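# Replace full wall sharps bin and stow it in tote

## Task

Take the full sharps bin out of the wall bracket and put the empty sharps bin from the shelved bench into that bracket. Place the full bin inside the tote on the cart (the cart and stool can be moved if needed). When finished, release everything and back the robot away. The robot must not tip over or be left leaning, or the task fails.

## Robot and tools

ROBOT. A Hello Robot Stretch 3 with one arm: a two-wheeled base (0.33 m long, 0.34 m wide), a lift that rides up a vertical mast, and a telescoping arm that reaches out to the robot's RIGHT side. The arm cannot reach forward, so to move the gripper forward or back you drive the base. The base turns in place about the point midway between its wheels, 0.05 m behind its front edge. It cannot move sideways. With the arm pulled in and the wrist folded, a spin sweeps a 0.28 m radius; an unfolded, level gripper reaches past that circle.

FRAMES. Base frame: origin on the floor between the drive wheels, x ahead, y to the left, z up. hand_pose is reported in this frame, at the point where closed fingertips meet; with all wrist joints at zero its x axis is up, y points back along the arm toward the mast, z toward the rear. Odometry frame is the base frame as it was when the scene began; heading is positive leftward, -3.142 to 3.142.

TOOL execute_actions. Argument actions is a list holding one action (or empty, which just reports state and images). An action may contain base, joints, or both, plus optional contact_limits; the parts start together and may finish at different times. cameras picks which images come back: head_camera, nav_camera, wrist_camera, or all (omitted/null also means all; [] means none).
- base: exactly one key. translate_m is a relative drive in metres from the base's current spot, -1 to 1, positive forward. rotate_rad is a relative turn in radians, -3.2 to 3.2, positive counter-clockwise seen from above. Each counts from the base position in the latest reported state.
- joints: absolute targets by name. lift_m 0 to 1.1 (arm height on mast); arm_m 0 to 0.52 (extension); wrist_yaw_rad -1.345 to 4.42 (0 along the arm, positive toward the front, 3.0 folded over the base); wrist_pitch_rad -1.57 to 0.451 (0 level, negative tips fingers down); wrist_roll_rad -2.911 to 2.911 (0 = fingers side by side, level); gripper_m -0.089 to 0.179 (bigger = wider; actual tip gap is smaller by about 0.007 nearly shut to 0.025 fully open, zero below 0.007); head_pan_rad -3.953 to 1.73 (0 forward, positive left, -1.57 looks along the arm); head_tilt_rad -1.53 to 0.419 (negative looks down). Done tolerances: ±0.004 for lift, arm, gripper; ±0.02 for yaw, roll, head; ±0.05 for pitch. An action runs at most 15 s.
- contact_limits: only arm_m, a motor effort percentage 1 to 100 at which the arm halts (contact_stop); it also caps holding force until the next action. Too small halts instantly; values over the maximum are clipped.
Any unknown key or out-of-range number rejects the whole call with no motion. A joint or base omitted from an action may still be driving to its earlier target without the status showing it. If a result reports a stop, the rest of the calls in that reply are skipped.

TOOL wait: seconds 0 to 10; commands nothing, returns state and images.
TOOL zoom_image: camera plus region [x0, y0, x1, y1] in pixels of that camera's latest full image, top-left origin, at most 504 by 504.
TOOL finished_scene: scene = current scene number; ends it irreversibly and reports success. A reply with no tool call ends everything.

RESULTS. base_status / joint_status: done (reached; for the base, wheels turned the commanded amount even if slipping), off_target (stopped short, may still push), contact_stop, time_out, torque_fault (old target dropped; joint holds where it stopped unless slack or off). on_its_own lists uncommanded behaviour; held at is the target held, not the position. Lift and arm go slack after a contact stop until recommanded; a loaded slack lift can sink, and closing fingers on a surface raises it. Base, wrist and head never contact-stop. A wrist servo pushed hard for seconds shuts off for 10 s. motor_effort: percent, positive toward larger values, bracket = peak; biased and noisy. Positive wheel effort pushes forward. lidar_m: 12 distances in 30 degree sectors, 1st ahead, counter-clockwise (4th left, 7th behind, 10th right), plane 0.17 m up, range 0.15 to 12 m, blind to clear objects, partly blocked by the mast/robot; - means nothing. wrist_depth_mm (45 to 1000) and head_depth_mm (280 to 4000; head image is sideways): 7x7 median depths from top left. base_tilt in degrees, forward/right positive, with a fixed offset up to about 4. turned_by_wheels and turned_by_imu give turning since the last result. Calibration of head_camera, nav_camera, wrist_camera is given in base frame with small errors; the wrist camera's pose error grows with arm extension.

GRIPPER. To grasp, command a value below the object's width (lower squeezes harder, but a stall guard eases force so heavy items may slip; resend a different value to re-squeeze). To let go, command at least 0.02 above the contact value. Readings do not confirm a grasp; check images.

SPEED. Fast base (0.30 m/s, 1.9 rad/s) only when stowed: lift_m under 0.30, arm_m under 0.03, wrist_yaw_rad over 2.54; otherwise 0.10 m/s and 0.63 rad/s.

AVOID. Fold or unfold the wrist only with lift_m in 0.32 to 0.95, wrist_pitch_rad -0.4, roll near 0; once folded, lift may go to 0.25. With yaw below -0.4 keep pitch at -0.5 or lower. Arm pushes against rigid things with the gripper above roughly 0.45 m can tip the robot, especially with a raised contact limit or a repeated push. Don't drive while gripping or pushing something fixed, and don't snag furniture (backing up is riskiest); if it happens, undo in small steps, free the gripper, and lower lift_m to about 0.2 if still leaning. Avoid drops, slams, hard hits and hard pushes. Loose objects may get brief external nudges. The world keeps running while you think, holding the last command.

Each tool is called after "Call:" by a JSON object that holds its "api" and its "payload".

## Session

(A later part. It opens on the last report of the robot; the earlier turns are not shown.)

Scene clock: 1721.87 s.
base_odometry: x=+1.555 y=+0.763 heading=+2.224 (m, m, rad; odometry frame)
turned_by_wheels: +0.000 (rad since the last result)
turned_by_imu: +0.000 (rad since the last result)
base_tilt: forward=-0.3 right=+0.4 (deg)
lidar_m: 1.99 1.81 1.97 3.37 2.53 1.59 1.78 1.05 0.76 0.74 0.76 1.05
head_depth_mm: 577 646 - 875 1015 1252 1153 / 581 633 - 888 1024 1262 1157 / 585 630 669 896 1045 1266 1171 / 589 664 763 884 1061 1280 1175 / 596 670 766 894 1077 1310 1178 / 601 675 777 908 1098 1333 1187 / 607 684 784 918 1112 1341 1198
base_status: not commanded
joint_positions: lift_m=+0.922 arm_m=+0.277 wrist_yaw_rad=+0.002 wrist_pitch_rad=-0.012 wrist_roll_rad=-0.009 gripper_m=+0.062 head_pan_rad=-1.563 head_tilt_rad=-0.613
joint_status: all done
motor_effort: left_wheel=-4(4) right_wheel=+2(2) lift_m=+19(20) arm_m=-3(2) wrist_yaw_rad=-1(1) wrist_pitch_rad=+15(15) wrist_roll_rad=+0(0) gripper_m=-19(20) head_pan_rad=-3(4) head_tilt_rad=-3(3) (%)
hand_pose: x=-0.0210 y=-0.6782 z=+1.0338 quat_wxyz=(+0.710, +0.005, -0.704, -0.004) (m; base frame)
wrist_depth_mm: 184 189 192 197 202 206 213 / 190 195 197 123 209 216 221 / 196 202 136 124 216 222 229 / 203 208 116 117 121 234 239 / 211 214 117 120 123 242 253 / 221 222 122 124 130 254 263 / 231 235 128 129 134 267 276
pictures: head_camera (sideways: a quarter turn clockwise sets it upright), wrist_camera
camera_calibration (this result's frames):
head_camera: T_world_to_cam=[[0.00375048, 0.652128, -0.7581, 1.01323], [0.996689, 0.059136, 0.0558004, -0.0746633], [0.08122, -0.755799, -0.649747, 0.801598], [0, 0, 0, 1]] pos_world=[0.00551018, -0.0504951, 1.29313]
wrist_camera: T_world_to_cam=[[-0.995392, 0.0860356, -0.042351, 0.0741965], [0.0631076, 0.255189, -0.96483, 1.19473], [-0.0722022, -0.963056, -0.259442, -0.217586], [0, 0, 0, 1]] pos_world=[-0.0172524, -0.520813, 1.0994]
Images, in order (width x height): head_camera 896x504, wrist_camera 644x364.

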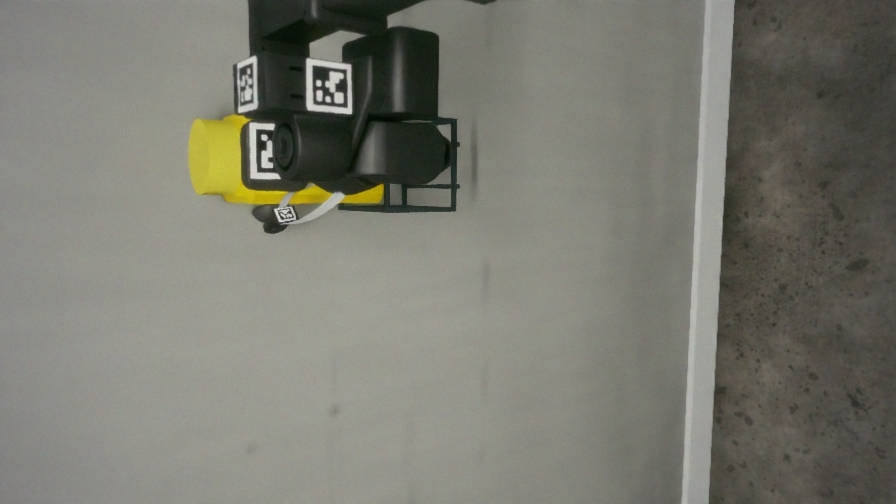

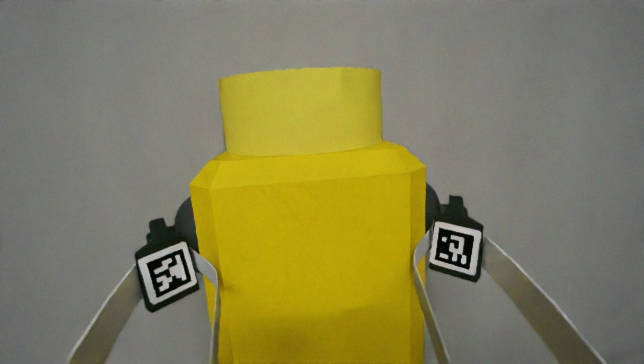

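Call:
{"api": "execute_actions", "payload": {"actions": [{"joints": {"lift_m": 0.91}}], "cameras": ["head_camera", "wrist_camera"]}}

Call:
{"api": "zoom_image", "payload": {"camera": "head_camera", "region": [300, 90, 480, 230]}}

Scene clock: 1728.80 s.
base_odometry: x=+1.555 y=+0.763 heading=+2.224 (m, m, rad; odometry frame)
turned_by_wheels: +0.000 (rad since the last result)
turned_by_imu: +0.000 (rad since the last result)
base_tilt: forward=-0.3 right=+0.4 (deg)
lidar_m: 1.99 1.81 1.97 3.39 2.54 1.58 1.78 1.04 0.76 0.74 0.76 1.04
head_depth_mm: 576 645 - 888 1015 1255 1159 / 579 639 - 903 1030 1259 1156 / 586 634 - 896 1043 1271 1169 / 591 665 759 886 1062 1284 1168 / 595 670 769 897 1079 1305 1179 / 600 678 777 908 1098 1329 1187 / 607 683 785 920 1109 1343 1199
base_status: not commanded
joint_positions: lift_m=+0.910 arm_m=+0.277 wrist_yaw_rad=+0.002 wrist_pitch_rad=-0.012 wrist_roll_rad=-0.009 gripper_m=+0.062 head_pan_rad=-1.563 head_tilt_rad=-0.613
joint_status: all done
motor_effort: left_wheel=-4(4) right_wheel=+3(3) lift_m=+18(20) arm_m=-4(4) wrist_yaw_rad=+0(1) wrist_pitch_rad=+15(15) wrist_roll_rad=+0(0) gripper_m=-19(19) head_pan_rad=-3(4) head_tilt_rad=-3(3) (%)
hand_pose: x=-0.0210 y=-0.6782 z=+1.0218 quat_wxyz=(+0.710, +0.005, -0.704, -0.004) (m; base frame)
wrist_depth_mm: 184 189 191 196 202 207 213 / 192 194 196 124 208 214 220 / 197 202 136 123 215 223 229 / 204 208 116 117 121 233 239 / 213 215 117 120 123 242 250 / 221 224 122 125 130 255 262 / 228 235 128 129 135 268 276
pictures: head_camera (sideways: a quarter turn clockwise sets it upright), wrist_camera
camera_calibration (this result's frames):
head_camera: T_world_to_cam=[[0.00375055, 0.652128, -0.7581, 1.01323], [0.996689, 0.0591359, 0.0558004, -0.0746633], [0.0812199, -0.755799, -0.649747, 0.801598], [0, 0, 0, 1]] pos_world=[0.00551017, -0.0504951, 1.29313]
wrist_camera: T_world_to_cam=[[-0.995392, 0.0860354, -0.042351, 0.0736884], [0.0631076, 0.255189, -0.96483, 1.18316], [-0.072202, -0.963056, -0.259442, -0.220698], [0, 0, 0, 1]] pos_world=[-0.0172524, -0.520813, 1.08741]
Images, in order (width x height): head_camera 896x504, wrist_camera 644x364.

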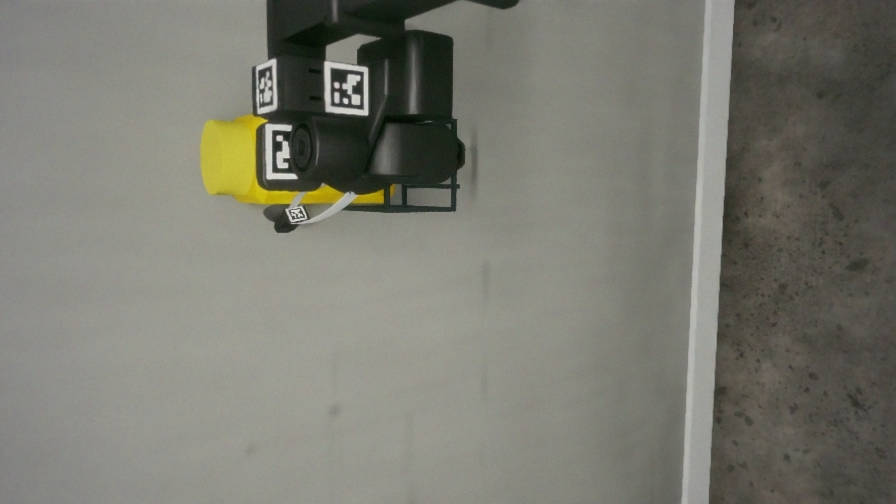

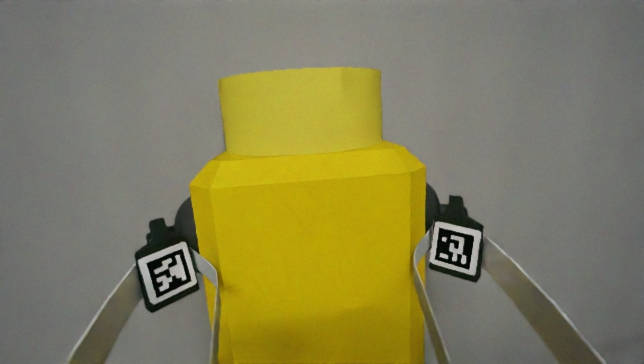

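Region (300, 90, 480, 230) of head_camera's 896x504 image, scaled by 2.800, with more detail than that image has.

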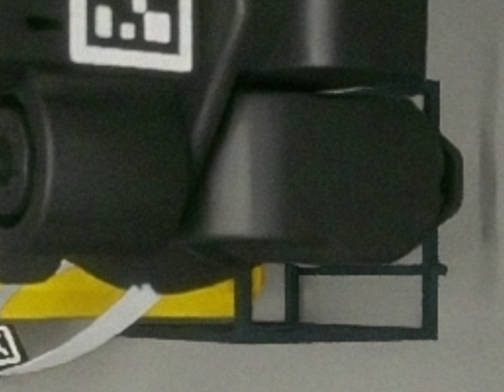

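Call:
{"api": "execute_actions", "payload": {"actions": [{"joints": {"lift_m": 0.875}}], "cameras": ["head_camera", "wrist_camera"]}}

Scene clock: 1734.03 s.
base_odometry: x=+1.555 y=+0.763 heading=+2.224 (m, m, rad; odometry frame)
turned_by_wheels: +0.000 (rad since the last result)
turned_by_imu: +0.000 (rad since the last result)
base_tilt: forward=-0.3 right=+0.4 (deg)
lidar_m: 1.99 1.80 1.98 3.39 2.53 1.58 1.78 1.05 0.77 0.74 0.76 1.04
head_depth_mm: 576 646 708 897 1020 1255 1151 / 581 649 701 - 1027 1258 1167 / 586 648 644 901 1044 1271 1164 / 590 663 758 886 1064 1286 1174 / 596 668 767 898 1076 1297 1176 / 601 676 775 906 1094 1327 1193 / 607 683 783 920 1110 1336 1194
base_status: not commanded
joint_positions: lift_m=+0.875 arm_m=+0.277 wrist_yaw_rad=+0.002 wrist_pitch_rad=-0.012 wrist_roll_rad=-0.009 gripper_m=+0.062 head_pan_rad=-1.563 head_tilt_rad=-0.613
joint_status: all done
motor_effort: left_wheel=-4(4) right_wheel=+2(2) lift_m=+18(19) arm_m=-4(4) wrist_yaw_rad=-1(0) wrist_pitch_rad=+15(15) wrist_roll_rad=+0(0) gripper_m=-20(20) head_pan_rad=-3(4) head_tilt_rad=-3(3) (%)
hand_pose: x=-0.0210 y=-0.6782 z=+0.9868 quat_wxyz=(+0.710, +0.005, -0.704, -0.004) (m; base frame)
wrist_depth_mm: 184 187 193 197 200 206 212 / 191 195 196 123 208 215 221 / 197 200 136 124 215 222 231 / 204 209 116 117 121 233 240 / 212 216 118 120 123 243 250 / 220 223 123 124 129 255 262 / 230 236 128 129 135 266 278
pictures: head_camera (sideways: a quarter turn clockwise sets it upright), wrist_camera
camera_calibration (this result's frames):
head_camera: T_world_to_cam=[[0.00375048, 0.652128, -0.7581, 1.01323], [0.996689, 0.059136, 0.0558004, -0.0746633], [0.08122, -0.755799, -0.649747, 0.801598], [0, 0, 0, 1]] pos_world=[0.00551018, -0.0504951, 1.29313]
wrist_camera: T_world_to_cam=[[-0.995392, 0.0860357, -0.042351, 0.0722065], [0.0631078, 0.25519, -0.964829, 1.1494], [-0.0722021, -0.963055, -0.259444, -0.229774], [0, 0, 0, 1]] pos_world=[-0.0172524, -0.520812, 1.05242]
Images, in order (width x height): head_camera 896x504, wrist_camera 644x364.

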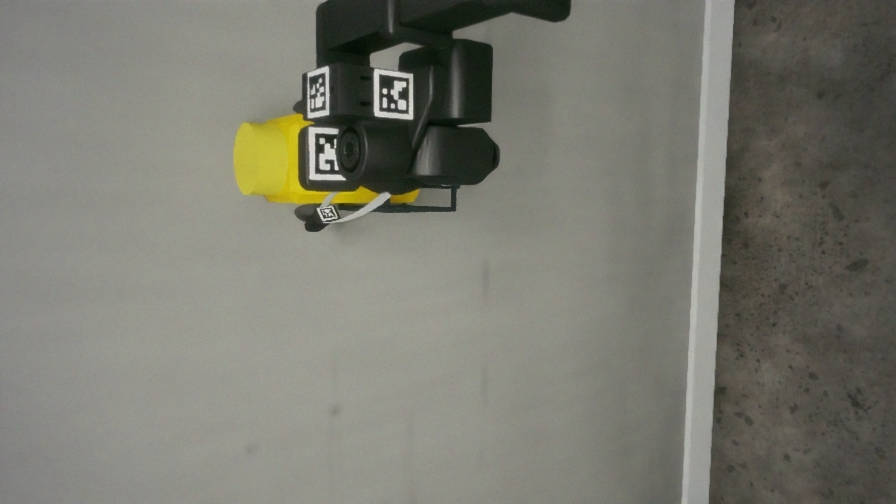

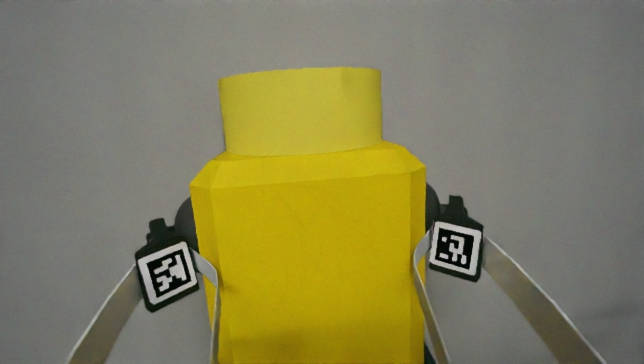

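Call:
{"api": "execute_actions", "payload": {"actions": [{"joints": {"lift_m": 0.845}}], "cameras": ["head_camera", "wrist_camera"]}}

Scene clock: 1741.67 s.
base_odometry: x=+1.555 y=+0.763 heading=+2.224 (m, m, rad; odometry frame)
turned_by_wheels: +0.000 (rad since the last result)
turned_by_imu: +0.000 (rad since the last result)
base_tilt: forward=-0.3 right=+0.4 (deg)
lidar_m: 1.99 1.81 1.98 3.38 2.53 1.58 1.78 1.05 0.76 0.74 0.76 1.05
head_depth_mm: 576 646 722 - 1044 1250 1153 / 581 651 703 - 1036 1266 1164 / 586 658 657 896 1047 1268 1162 / 591 665 757 885 1061 1280 1170 / 598 672 767 899 1079 1305 1183 / 602 678 775 906 1098 1330 1189 / 605 685 785 922 1113 1338 1193
base_status: not commanded
joint_positions: lift_m=+0.845 arm_m=+0.277 wrist_yaw_rad=+0.002 wrist_pitch_rad=-0.012 wrist_roll_rad=-0.009 gripper_m=+0.062 head_pan_rad=-1.563 head_tilt_rad=-0.613
joint_status: all done
motor_effort: left_wheel=-4(4) right_wheel=+2(2) lift_m=+18(17) arm_m=-3(4) wrist_yaw_rad=-1(1) wrist_pitch_rad=+15(15) wrist_roll_rad=+0(0) gripper_m=-20(20) head_pan_rad=-3(3) head_tilt_rad=-4(4) (%)
hand_pose: x=-0.0210 y=-0.6781 z=+0.9568 quat_wxyz=(+0.710, +0.005, -0.704, -0.004) (m; base frame)
wrist_depth_mm: 183 189 191 197 202 207 212 / 190 195 197 124 208 216 221 / 196 202 137 123 218 224 229 / 206 209 117 117 121 234 241 / 212 216 117 120 123 243 252 / 222 224 122 125 129 254 264 / 229 237 126 128 130 269 277
pictures: head_camera (sideways: a quarter turn clockwise sets it upright), wrist_camera
camera_calibration (this result's frames):
head_camera: T_world_to_cam=[[0.00375048, 0.652128, -0.7581, 1.01323], [0.996689, 0.059136, 0.0558004, -0.0746633], [0.08122, -0.755799, -0.649747, 0.801598], [0, 0, 0, 1]] pos_world=[0.00551018, -0.0504951, 1.29313]
wrist_camera: T_world_to_cam=[[-0.995392, 0.0860312, -0.0423511, 0.0709267], [0.0631068, 0.255192, -0.964829, 1.12045], [-0.0721977, -0.963055, -0.259445, -0.237458], [0, 0, 0, 1]] pos_world=[-0.0172519, -0.520716, 1.02244]
Images, in order (width x height): head_camera 896x504, wrist_camera 644x364.

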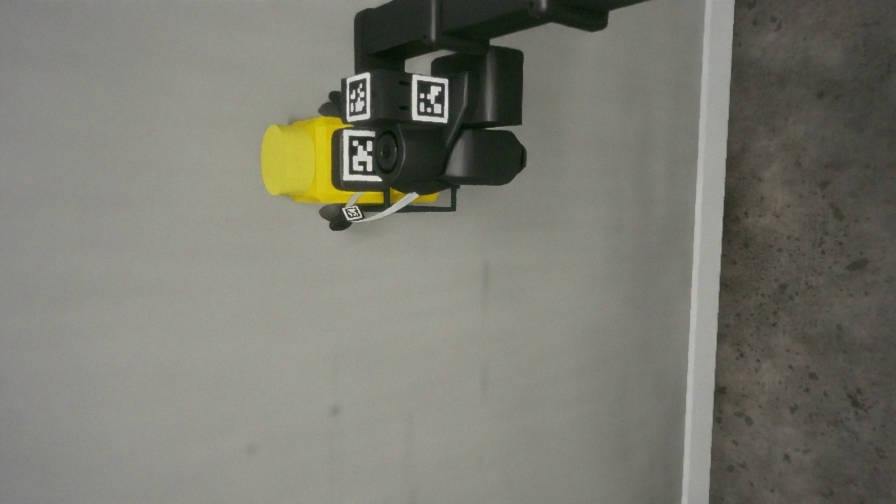

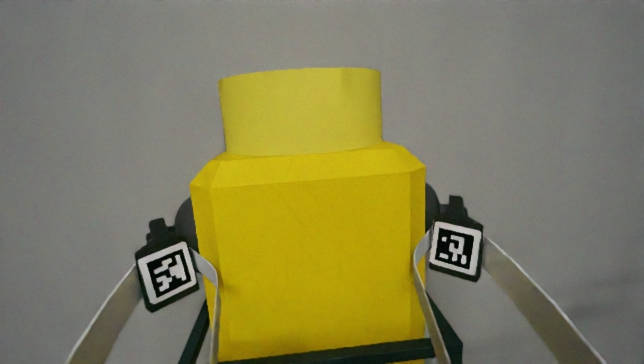

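Call:
{"api": "execute_actions", "payload": {"actions": [{"joints": {"lift_m": 0.834}}], "cameras": ["head_camera", "wrist_camera"]}}

Scene clock: 1745.87 s.
base_odometry: x=+1.555 y=+0.763 heading=+2.224 (m, m, rad; odometry frame)
turned_by_wheels: +0.000 (rad since the last result)
turned_by_imu: +0.000 (rad since the last result)
base_tilt: forward=-0.3 right=+0.3 (deg)
lidar_m: 1.98 1.81 1.97 3.39 2.53 1.58 1.78 1.05 0.76 0.74 0.77 1.04
head_depth_mm: 576 645 733 - 1043 1252 1158 / 582 652 713 - 1055 1271 1163 / 587 658 663 875 1050 1280 1164 / 591 666 759 887 1059 1284 1176 / 596 671 767 894 1084 1307 1181 / 602 676 777 910 1100 1329 1189 / 607 685 784 919 1109 1337 1197
base_status: not commanded
joint_positions: lift_m=+0.834 arm_m=+0.277 wrist_yaw_rad=+0.002 wrist_pitch_rad=-0.007 wrist_roll_rad=-0.009 gripper_m=+0.062 head_pan_rad=-1.563 head_tilt_rad=-0.613
joint_status: all done
motor_effort: left_wheel=-4(4) right_wheel=+2(2) lift_m=+16(18) arm_m=+0(3) wrist_yaw_rad=-1(1) wrist_pitch_rad=+13(15) wrist_roll_rad=+0(0) gripper_m=-19(20) head_pan_rad=-3(4) head_tilt_rad=-3(3) (%)
hand_pose: x=-0.0210 y=-0.6780 z=+0.9471 quat_wxyz=(+0.710, +0.004, -0.704, -0.002) (m; base frame)
wrist_depth_mm: 184 189 194 199 203 207 213 / 192 195 197 123 209 217 222 / 199 202 137 124 216 224 230 / 206 208 116 117 121 234 240 / 210 217 117 119 123 244 251 / 220 224 122 124 129 255 263 / 229 234 124 127 128 265 275
pictures: head_camera (sideways: a quarter turn clockwise sets it upright), wrist_camera
camera_calibration (this result's frames):
head_camera: T_world_to_cam=[[0.0037504, 0.652128, -0.7581, 1.01323], [0.996689, 0.0591361, 0.0558004, -0.0746633], [0.0812201, -0.755799, -0.649747, 0.801598], [0, 0, 0, 1]] pos_world=[0.00551018, -0.0504951, 1.29313]
wrist_camera: T_world_to_cam=[[-0.995392, 0.0858116, -0.0427869, 0.0707753], [0.0631136, 0.250398, -0.966084, 1.10901], [-0.0721874, -0.964333, -0.25466, -0.24529], [0, 0, 0, 1]] pos_world=[-0.0172515, -0.520309, 1.01196]
Images, in order (width x height): head_camera 896x504, wrist_camera 644x364.

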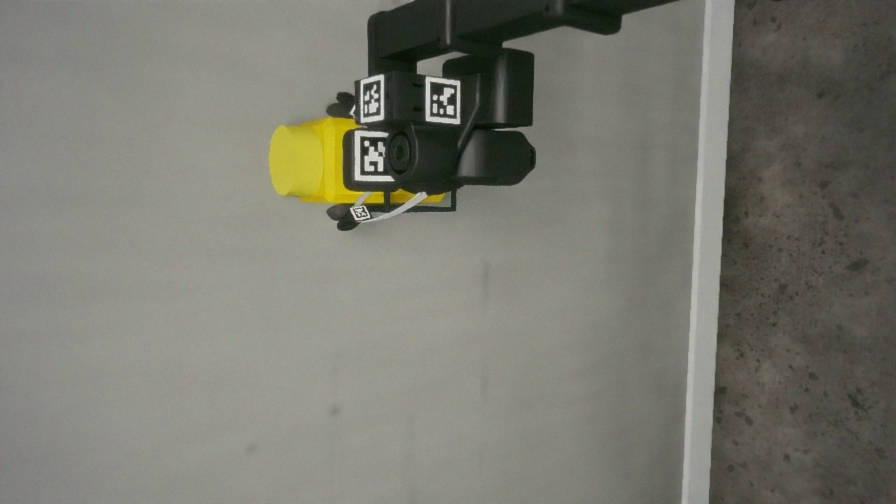

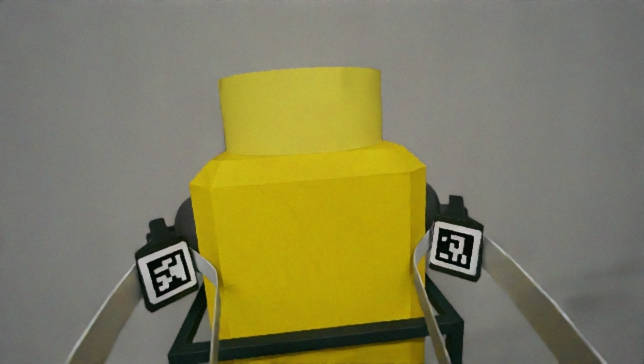

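Call:
{"api": "execute_actions", "payload": {"actions": [{"joints": {"gripper_m": 0.13}}], "cameras": ["head_camera", "wrist_camera"]}}

Scene clock: 1752.43 s.
base_odometry: x=+1.555 y=+0.763 heading=+2.224 (m, m, rad; odometry frame)
turned_by_wheels: +0.000 (rad since the last result)
turned_by_imu: +0.000 (rad since the last result)
base_tilt: forward=-0.3 right=+0.4 (deg)
lidar_m: 1.98 1.80 1.97 3.37 2.53 1.59 1.78 1.05 0.76 0.74 0.76 1.05
head_depth_mm: 577 647 731 - 1043 1254 1155 / 580 651 711 - 1045 1262 1157 / 584 658 673 887 1050 1273 1164 / 591 664 757 886 1061 1285 1175 / 595 670 767 897 1078 1303 1182 / 601 677 774 911 1095 1324 1190 / 607 682 782 922 1112 1339 1198
base_status: not commanded
joint_positions: lift_m=+0.834 arm_m=+0.277 wrist_yaw_rad=+0.002 wrist_pitch_rad=-0.001 wrist_roll_rad=-0.009 gripper_m=+0.130 head_pan_rad=-1.563 head_tilt_rad=-0.613
joint_status: all done
motor_effort: left_wheel=-4(4) right_wheel=+2(2) lift_m=+18(18) arm_m=+0(0) wrist_yaw_rad=-1(1) wrist_pitch_rad=+10(14) wrist_roll_rad=+0(0) gripper_m=+1(85) head_pan_rad=-3(3) head_tilt_rad=-3(4) (%)
hand_pose: x=-0.0210 y=-0.6781 z=+0.9486 quat_wxyz=(+0.710, +0.001, -0.704, +0.000) (m; base frame)
wrist_depth_mm: 184 189 192 197 203 208 214 / 191 196 199 200 211 216 222 / 197 202 131 120 217 224 230 / 204 209 119 117 121 234 242 / 210 215 115 116 120 244 250 / 221 - 120 121 125 255 261 / 228 234 122 124 127 266 272
pictures: head_camera (sideways: a quarter turn clockwise sets it upright), wrist_camera
camera_calibration (this result's frames):
head_camera: T_world_to_cam=[[0.00375026, 0.652136, -0.758093, 1.01322], [0.996689, 0.0591356, 0.055801, -0.074664], [0.0812201, -0.755792, -0.649755, 0.801609], [0, 0, 0, 1]] pos_world=[0.00551019, -0.050495, 1.29313]
wrist_camera: T_world_to_cam=[[-0.99539, 0.0855697, -0.0433084, 0.0711791], [0.0631271, 0.244626, -0.96756, 1.10798], [-0.0721995, -0.965834, -0.248901, -0.251538], [0, 0, 0, 1]] pos_world=[-0.0172534, -0.520075, 1.01251]
Images, in order (width x height): head_camera 896x504, wrist_camera 644x364.

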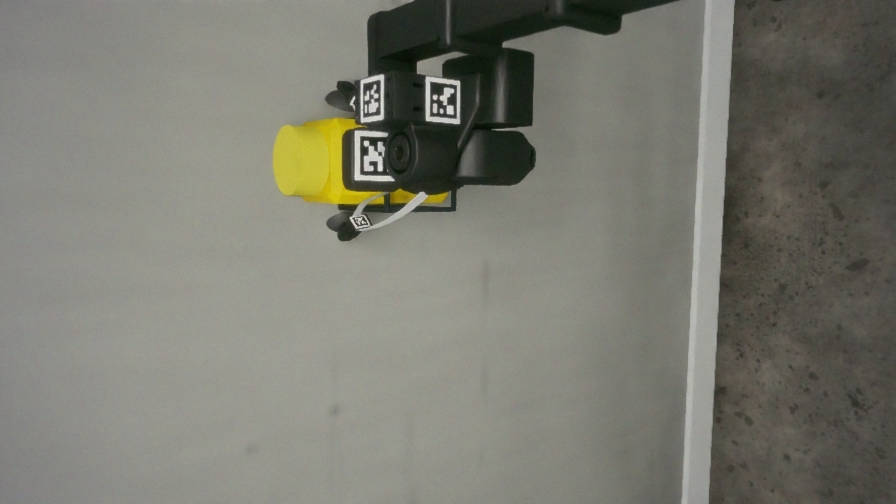

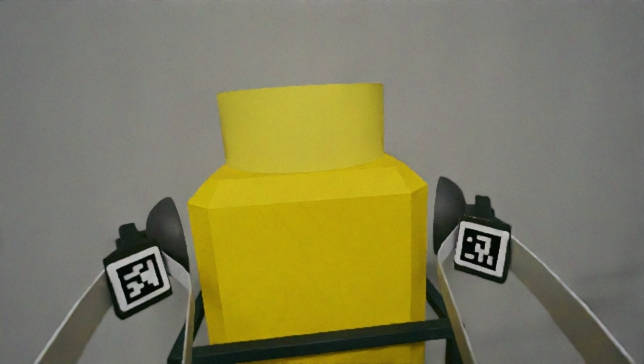

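Call:
{"api": "execute_actions", "payload": {"actions": [{"joints": {"gripper_m": 0.165, "lift_m": 0.86}}], "cameras": []}}

Call:
{"api": "execute_actions", "payload": {"actions": [{"joints": {"arm_m": 0.0, "wrist_pitch_rad": -0.4}}]}}

Scene clock: 1761.63 s.
base_odometry: x=+1.555 y=+0.763 heading=+2.224 (m, m, rad; odometry frame)
turned_by_wheels: +0.000 (rad since the last result)
turned_by_imu: +0.000 (rad since the last result)
base_tilt: forward=-0.3 right=+0.4 (deg)
lidar_m: 1.98 1.81 1.98 3.38 2.54 1.58 1.78 1.05 0.76 0.74 0.77 1.04
head_depth_mm: 578 645 715 - 1043 1254 1155 / 582 652 713 - 1034 1265 1160 / 586 659 702 899 1046 1270 1166 / 591 665 748 884 1062 1282 1183 / 596 671 766 900 1080 1301 1181 / 601 677 776 907 1098 1325 1190 / 606 684 782 920 1113 1338 1197
base_status: not commanded
joint_positions: lift_m=+0.860 arm_m=+0.277 wrist_yaw_rad=+0.002 wrist_pitch_rad=+0.000 wrist_roll_rad=-0.009 gripper_m=+0.165 head_pan_rad=-1.563 head_tilt_rad=-0.613
joint_status: all done
motor_effort: left_wheel=-3(4) right_wheel=+2(2) lift_m=+33(34) arm_m=+0(0) wrist_yaw_rad=-1(1) wrist_pitch_rad=+10(10) wrist_roll_rad=+0(0) gripper_m=+0(87) head_pan_rad=-4(4) head_tilt_rad=-3(3) (%)
hand_pose: x=-0.0210 y=-0.6782 z=+0.9742 quat_wxyz=(+0.710, +0.001, -0.704, +0.000) (m; base frame)
wrist_depth_mm: 186 187 194 197 202 208 212 / 193 194 199 204 210 216 221 / 200 201 206 209 217 224 230 / 205 210 143 125 225 230 239 / 213 217 135 126 230 - 250 / - 227 120 121 127 253 264 / 230 236 125 126 131 265 274
pictures: none
No camera images: the call's "cameras" was empty. Leave "cameras" out to get every camera's image.

Scene clock: 1764.90 s.
base_odometry: x=+1.555 y=+0.763 heading=+2.224 (m, m, rad; odometry frame)
turned_by_wheels: +0.000 (rad since the last result)
turned_by_imu: +0.000 (rad since the last result)
base_tilt: forward=-0.3 right=+0.4 (deg)
lidar_m: 1.98 1.81 1.97 3.39 2.54 1.58 1.78 1.05 0.77 0.74 0.76 1.04
head_depth_mm: 577 647 735 856 990 1183 - / 582 651 715 860 1013 - - / 586 658 673 736 1021 - 1156 / 591 665 759 888 1033 1285 1171 / 596 670 768 896 1081 1304 1180 / 600 678 776 910 1095 1333 1185 / 608 684 784 920 1117 1343 1199
base_status: not commanded
joint_positions: lift_m=+0.860 arm_m=+0.000 wrist_yaw_rad=+0.002 wrist_pitch_rad=-0.414 wrist_roll_rad=-0.009 gripper_m=+0.165 head_pan_rad=-1.563 head_tilt_rad=-0.613
joint_status: all done
motor_effort: left_wheel=-4(3) right_wheel=+2(2) lift_m=+32(32) arm_m=-5(4) wrist_yaw_rad=-1(1) wrist_pitch_rad=+7(7) wrist_roll_rad=+0(0) gripper_m=+1(0) head_pan_rad=-3(3) head_tilt_rad=-2(2) (%)
hand_pose: x=-0.0211 y=-0.3701 z=+0.8732 quat_wxyz=(+0.695, +0.147, -0.688, -0.144) (m; base frame)
wrist_depth_mm: 416 426 422 356 453 478 489 / 447 458 459 390 503 517 535 / 492 503 515 546 564 580 599 / 549 555 580 607 618 652 696 / 602 621 665 677 710 - 797 / 687 717 750 797 840 914 978 / 830 843 912 921 946 967 967
pictures: head_camera (sideways: a quarter turn clockwise sets it upright), nav_camera (sideways: a quarter turn counterclockwise sets it upright), wrist_camera
camera_calibration (this result's frames):
head_camera: T_world_to_cam=[[0.00375097, 0.652145, -0.758085, 1.01321], [0.996689, 0.0591338, 0.0558016, -0.0746648], [0.0812192, -0.755784, -0.649764, 0.801621], [0, 0, 0, 1]] pos_world=[0.00551013, -0.0504949, 1.29313]
nav_camera: T_world_to_cam=[[0.066645, -0.605514, 0.793039, -0.99489], [-0.996977, -0.00859433, 0.0772214, -0.0449387], [-0.039943, -0.795788, -0.604256, 0.739394], [0, 0, 0, 1]] pos_world=[0.0510352, -0.0144054, 1.23924]
wrist_camera: T_world_to_cam=[[-0.995378, 0.0959271, -0.00458844, 0.0114467], [0.0626205, 0.612068, -0.788322, 0.939182], [-0.072813, -0.784966, -0.615246, 0.413993], [0, 0, 0, 1]] pos_world=[-0.0172741, -0.250971, 0.995138]
Images, in order (width x height): head_camera 896x504, nav_camera 672x504, wrist_camera 644x364.

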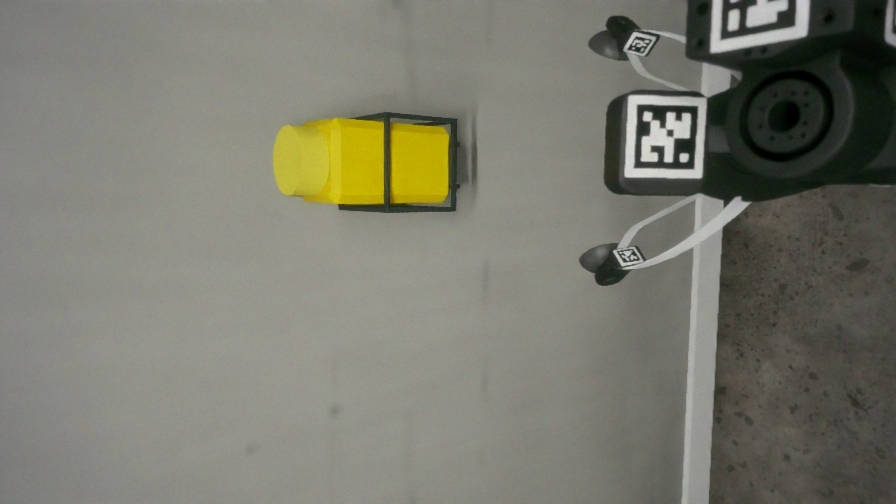

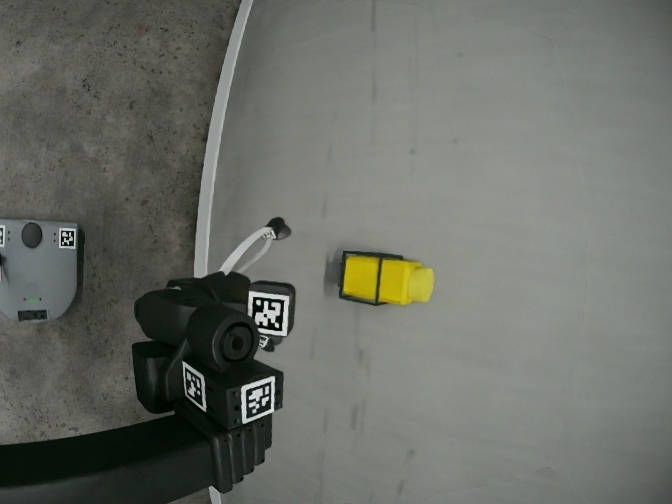

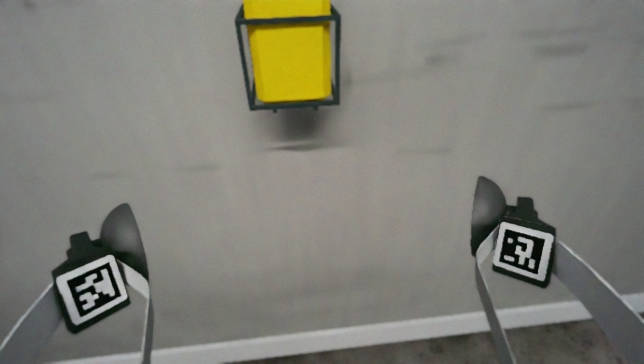

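Call:
{"api": "execute_actions", "payload": {"actions": [{"joints": {"wrist_yaw_rad": 2.85, "gripper_m": 0.02, "head_pan_rad": -3.73, "head_tilt_rad": -0.3}, "base": {"translate_m": 0.25}}]}}

Scene clock: 1776.33 s.
base_odometry: x=+1.403 y=+0.961 heading=+2.224 (m, m, rad; odometry frame)
turned_by_wheels: +0.000 (rad since the last result)
turned_by_imu: +0.000 (rad since the last result)
base_tilt: forward=-0.3 right=+0.3 (deg)
lidar_m: 1.74 1.63 1.63 3.34 2.88 1.80 2.04 1.05 0.76 0.74 0.76 1.04
head_depth_mm: 2346 2573 2767 3013 2349 1803 - / 2245 2389 2587 2789 2364 - - / 2089 2238 2417 2196 2266 - - / 2000 2119 2239 2070 2183 1911 - / 1890 1999 2130 2257 2360 1848 - / 1778 1903 2009 2134 2238 1827 - / 1704 1796 1898 2033 2121 1798 1517
base_status: done
joint_positions: lift_m=+0.860 arm_m=+0.000 wrist_yaw_rad=+2.847 wrist_pitch_rad=-0.414 wrist_roll_rad=-0.009 gripper_m=+0.020 head_pan_rad=-3.723 head_tilt_rad=-0.310
joint_status: all done
motor_effort: left_wheel=-3(5) right_wheel=+2(5) lift_m=+32(32) arm_m=-3(4) wrist_yaw_rad=+2(3) wrist_pitch_rad=+7(7) wrist_roll_rad=+0(0) gripper_m=+0(86) head_pan_rad=-3(48) head_tilt_rad=+5(24) (%)
hand_pose: x=+0.0441 y=+0.0700 z=+0.8732 quat_wxyz=(+0.246, +0.703, +0.043, +0.666) (m; base frame)
wrist_depth_mm: - - - - - - - / - - - - - - - / - - - - - - - / - - - - - - - / - - - - - - - / - - - - - - - / - - - - - 973 -
pictures: head_camera (sideways: a quarter turn clockwise sets it upright), nav_camera (sideways: a quarter turn counterclockwise sets it upright), wrist_camera
camera_calibration (this result's frames):
head_camera: T_world_to_cam=[[0.3266, -0.224999, -0.917991, 1.21976], [-0.492461, -0.869508, 0.0379097, -0.0423063], [-0.80673, 0.439694, -0.394785, 0.47529], [0, 0, 0, 1]] pos_world=[-0.0357764, 0.0286769, 1.30897]
nav_camera: T_world_to_cam=[[-0.319966, 0.13599, 0.937619, -1.1811], [0.565866, 0.821169, 0.0740032, -0.0503123], [-0.75988, 0.554245, -0.339698, 0.399547], [0, 0, 0, 1]] pos_world=[-0.0458339, -0.0195139, 1.24687]
wrist_camera: T_world_to_cam=[[0.923848, -0.382732, -0.00458793, -0.0170082], [-0.238821, -0.567021, -0.788322, 0.761531], [0.299115, 0.729386, -0.615245, 0.641833], [0, 0, 0, 1]] pos_world=[0.00560051, -0.0428494, 0.995138]
Images, in order (width x height): head_camera 896x504, nav_camera 672x504, wrist_camera 644x364.

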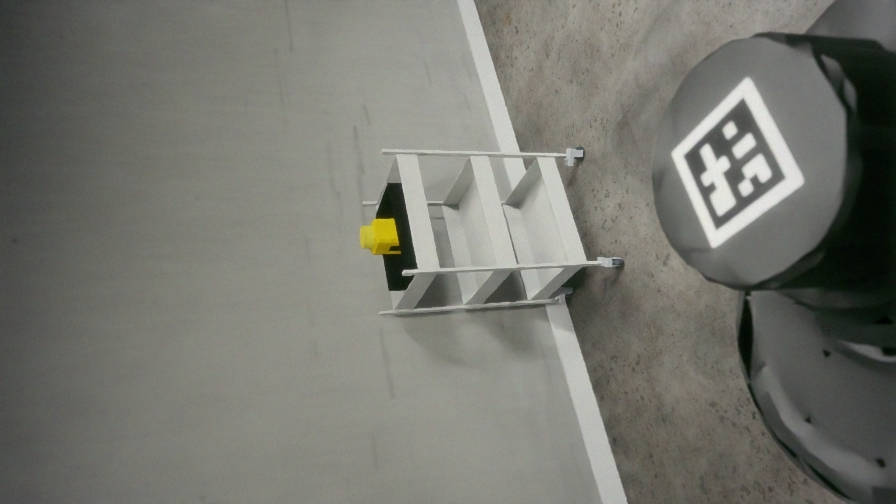

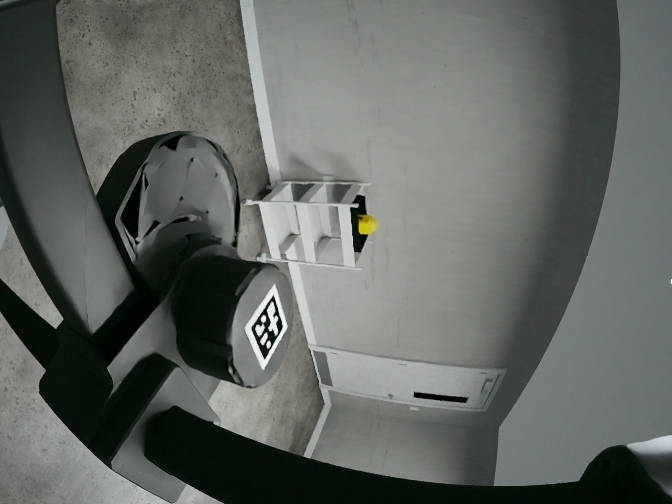

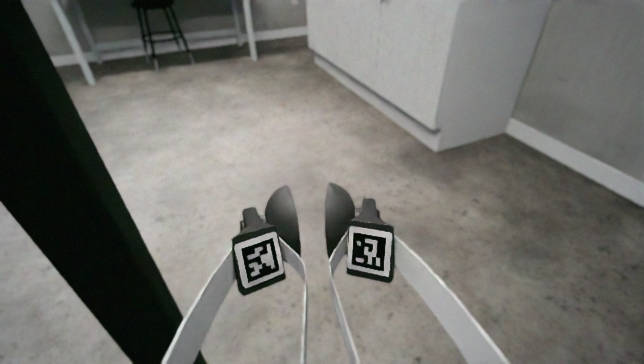

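The full bin is upright in the tote, the empty bin is seated in the bracket, and the robot is stowed and clear. I'm finishing scene 1.

Call:
{"api": "finished_scene", "payload": {"scene": 1}}

The scene is finished: the task was done.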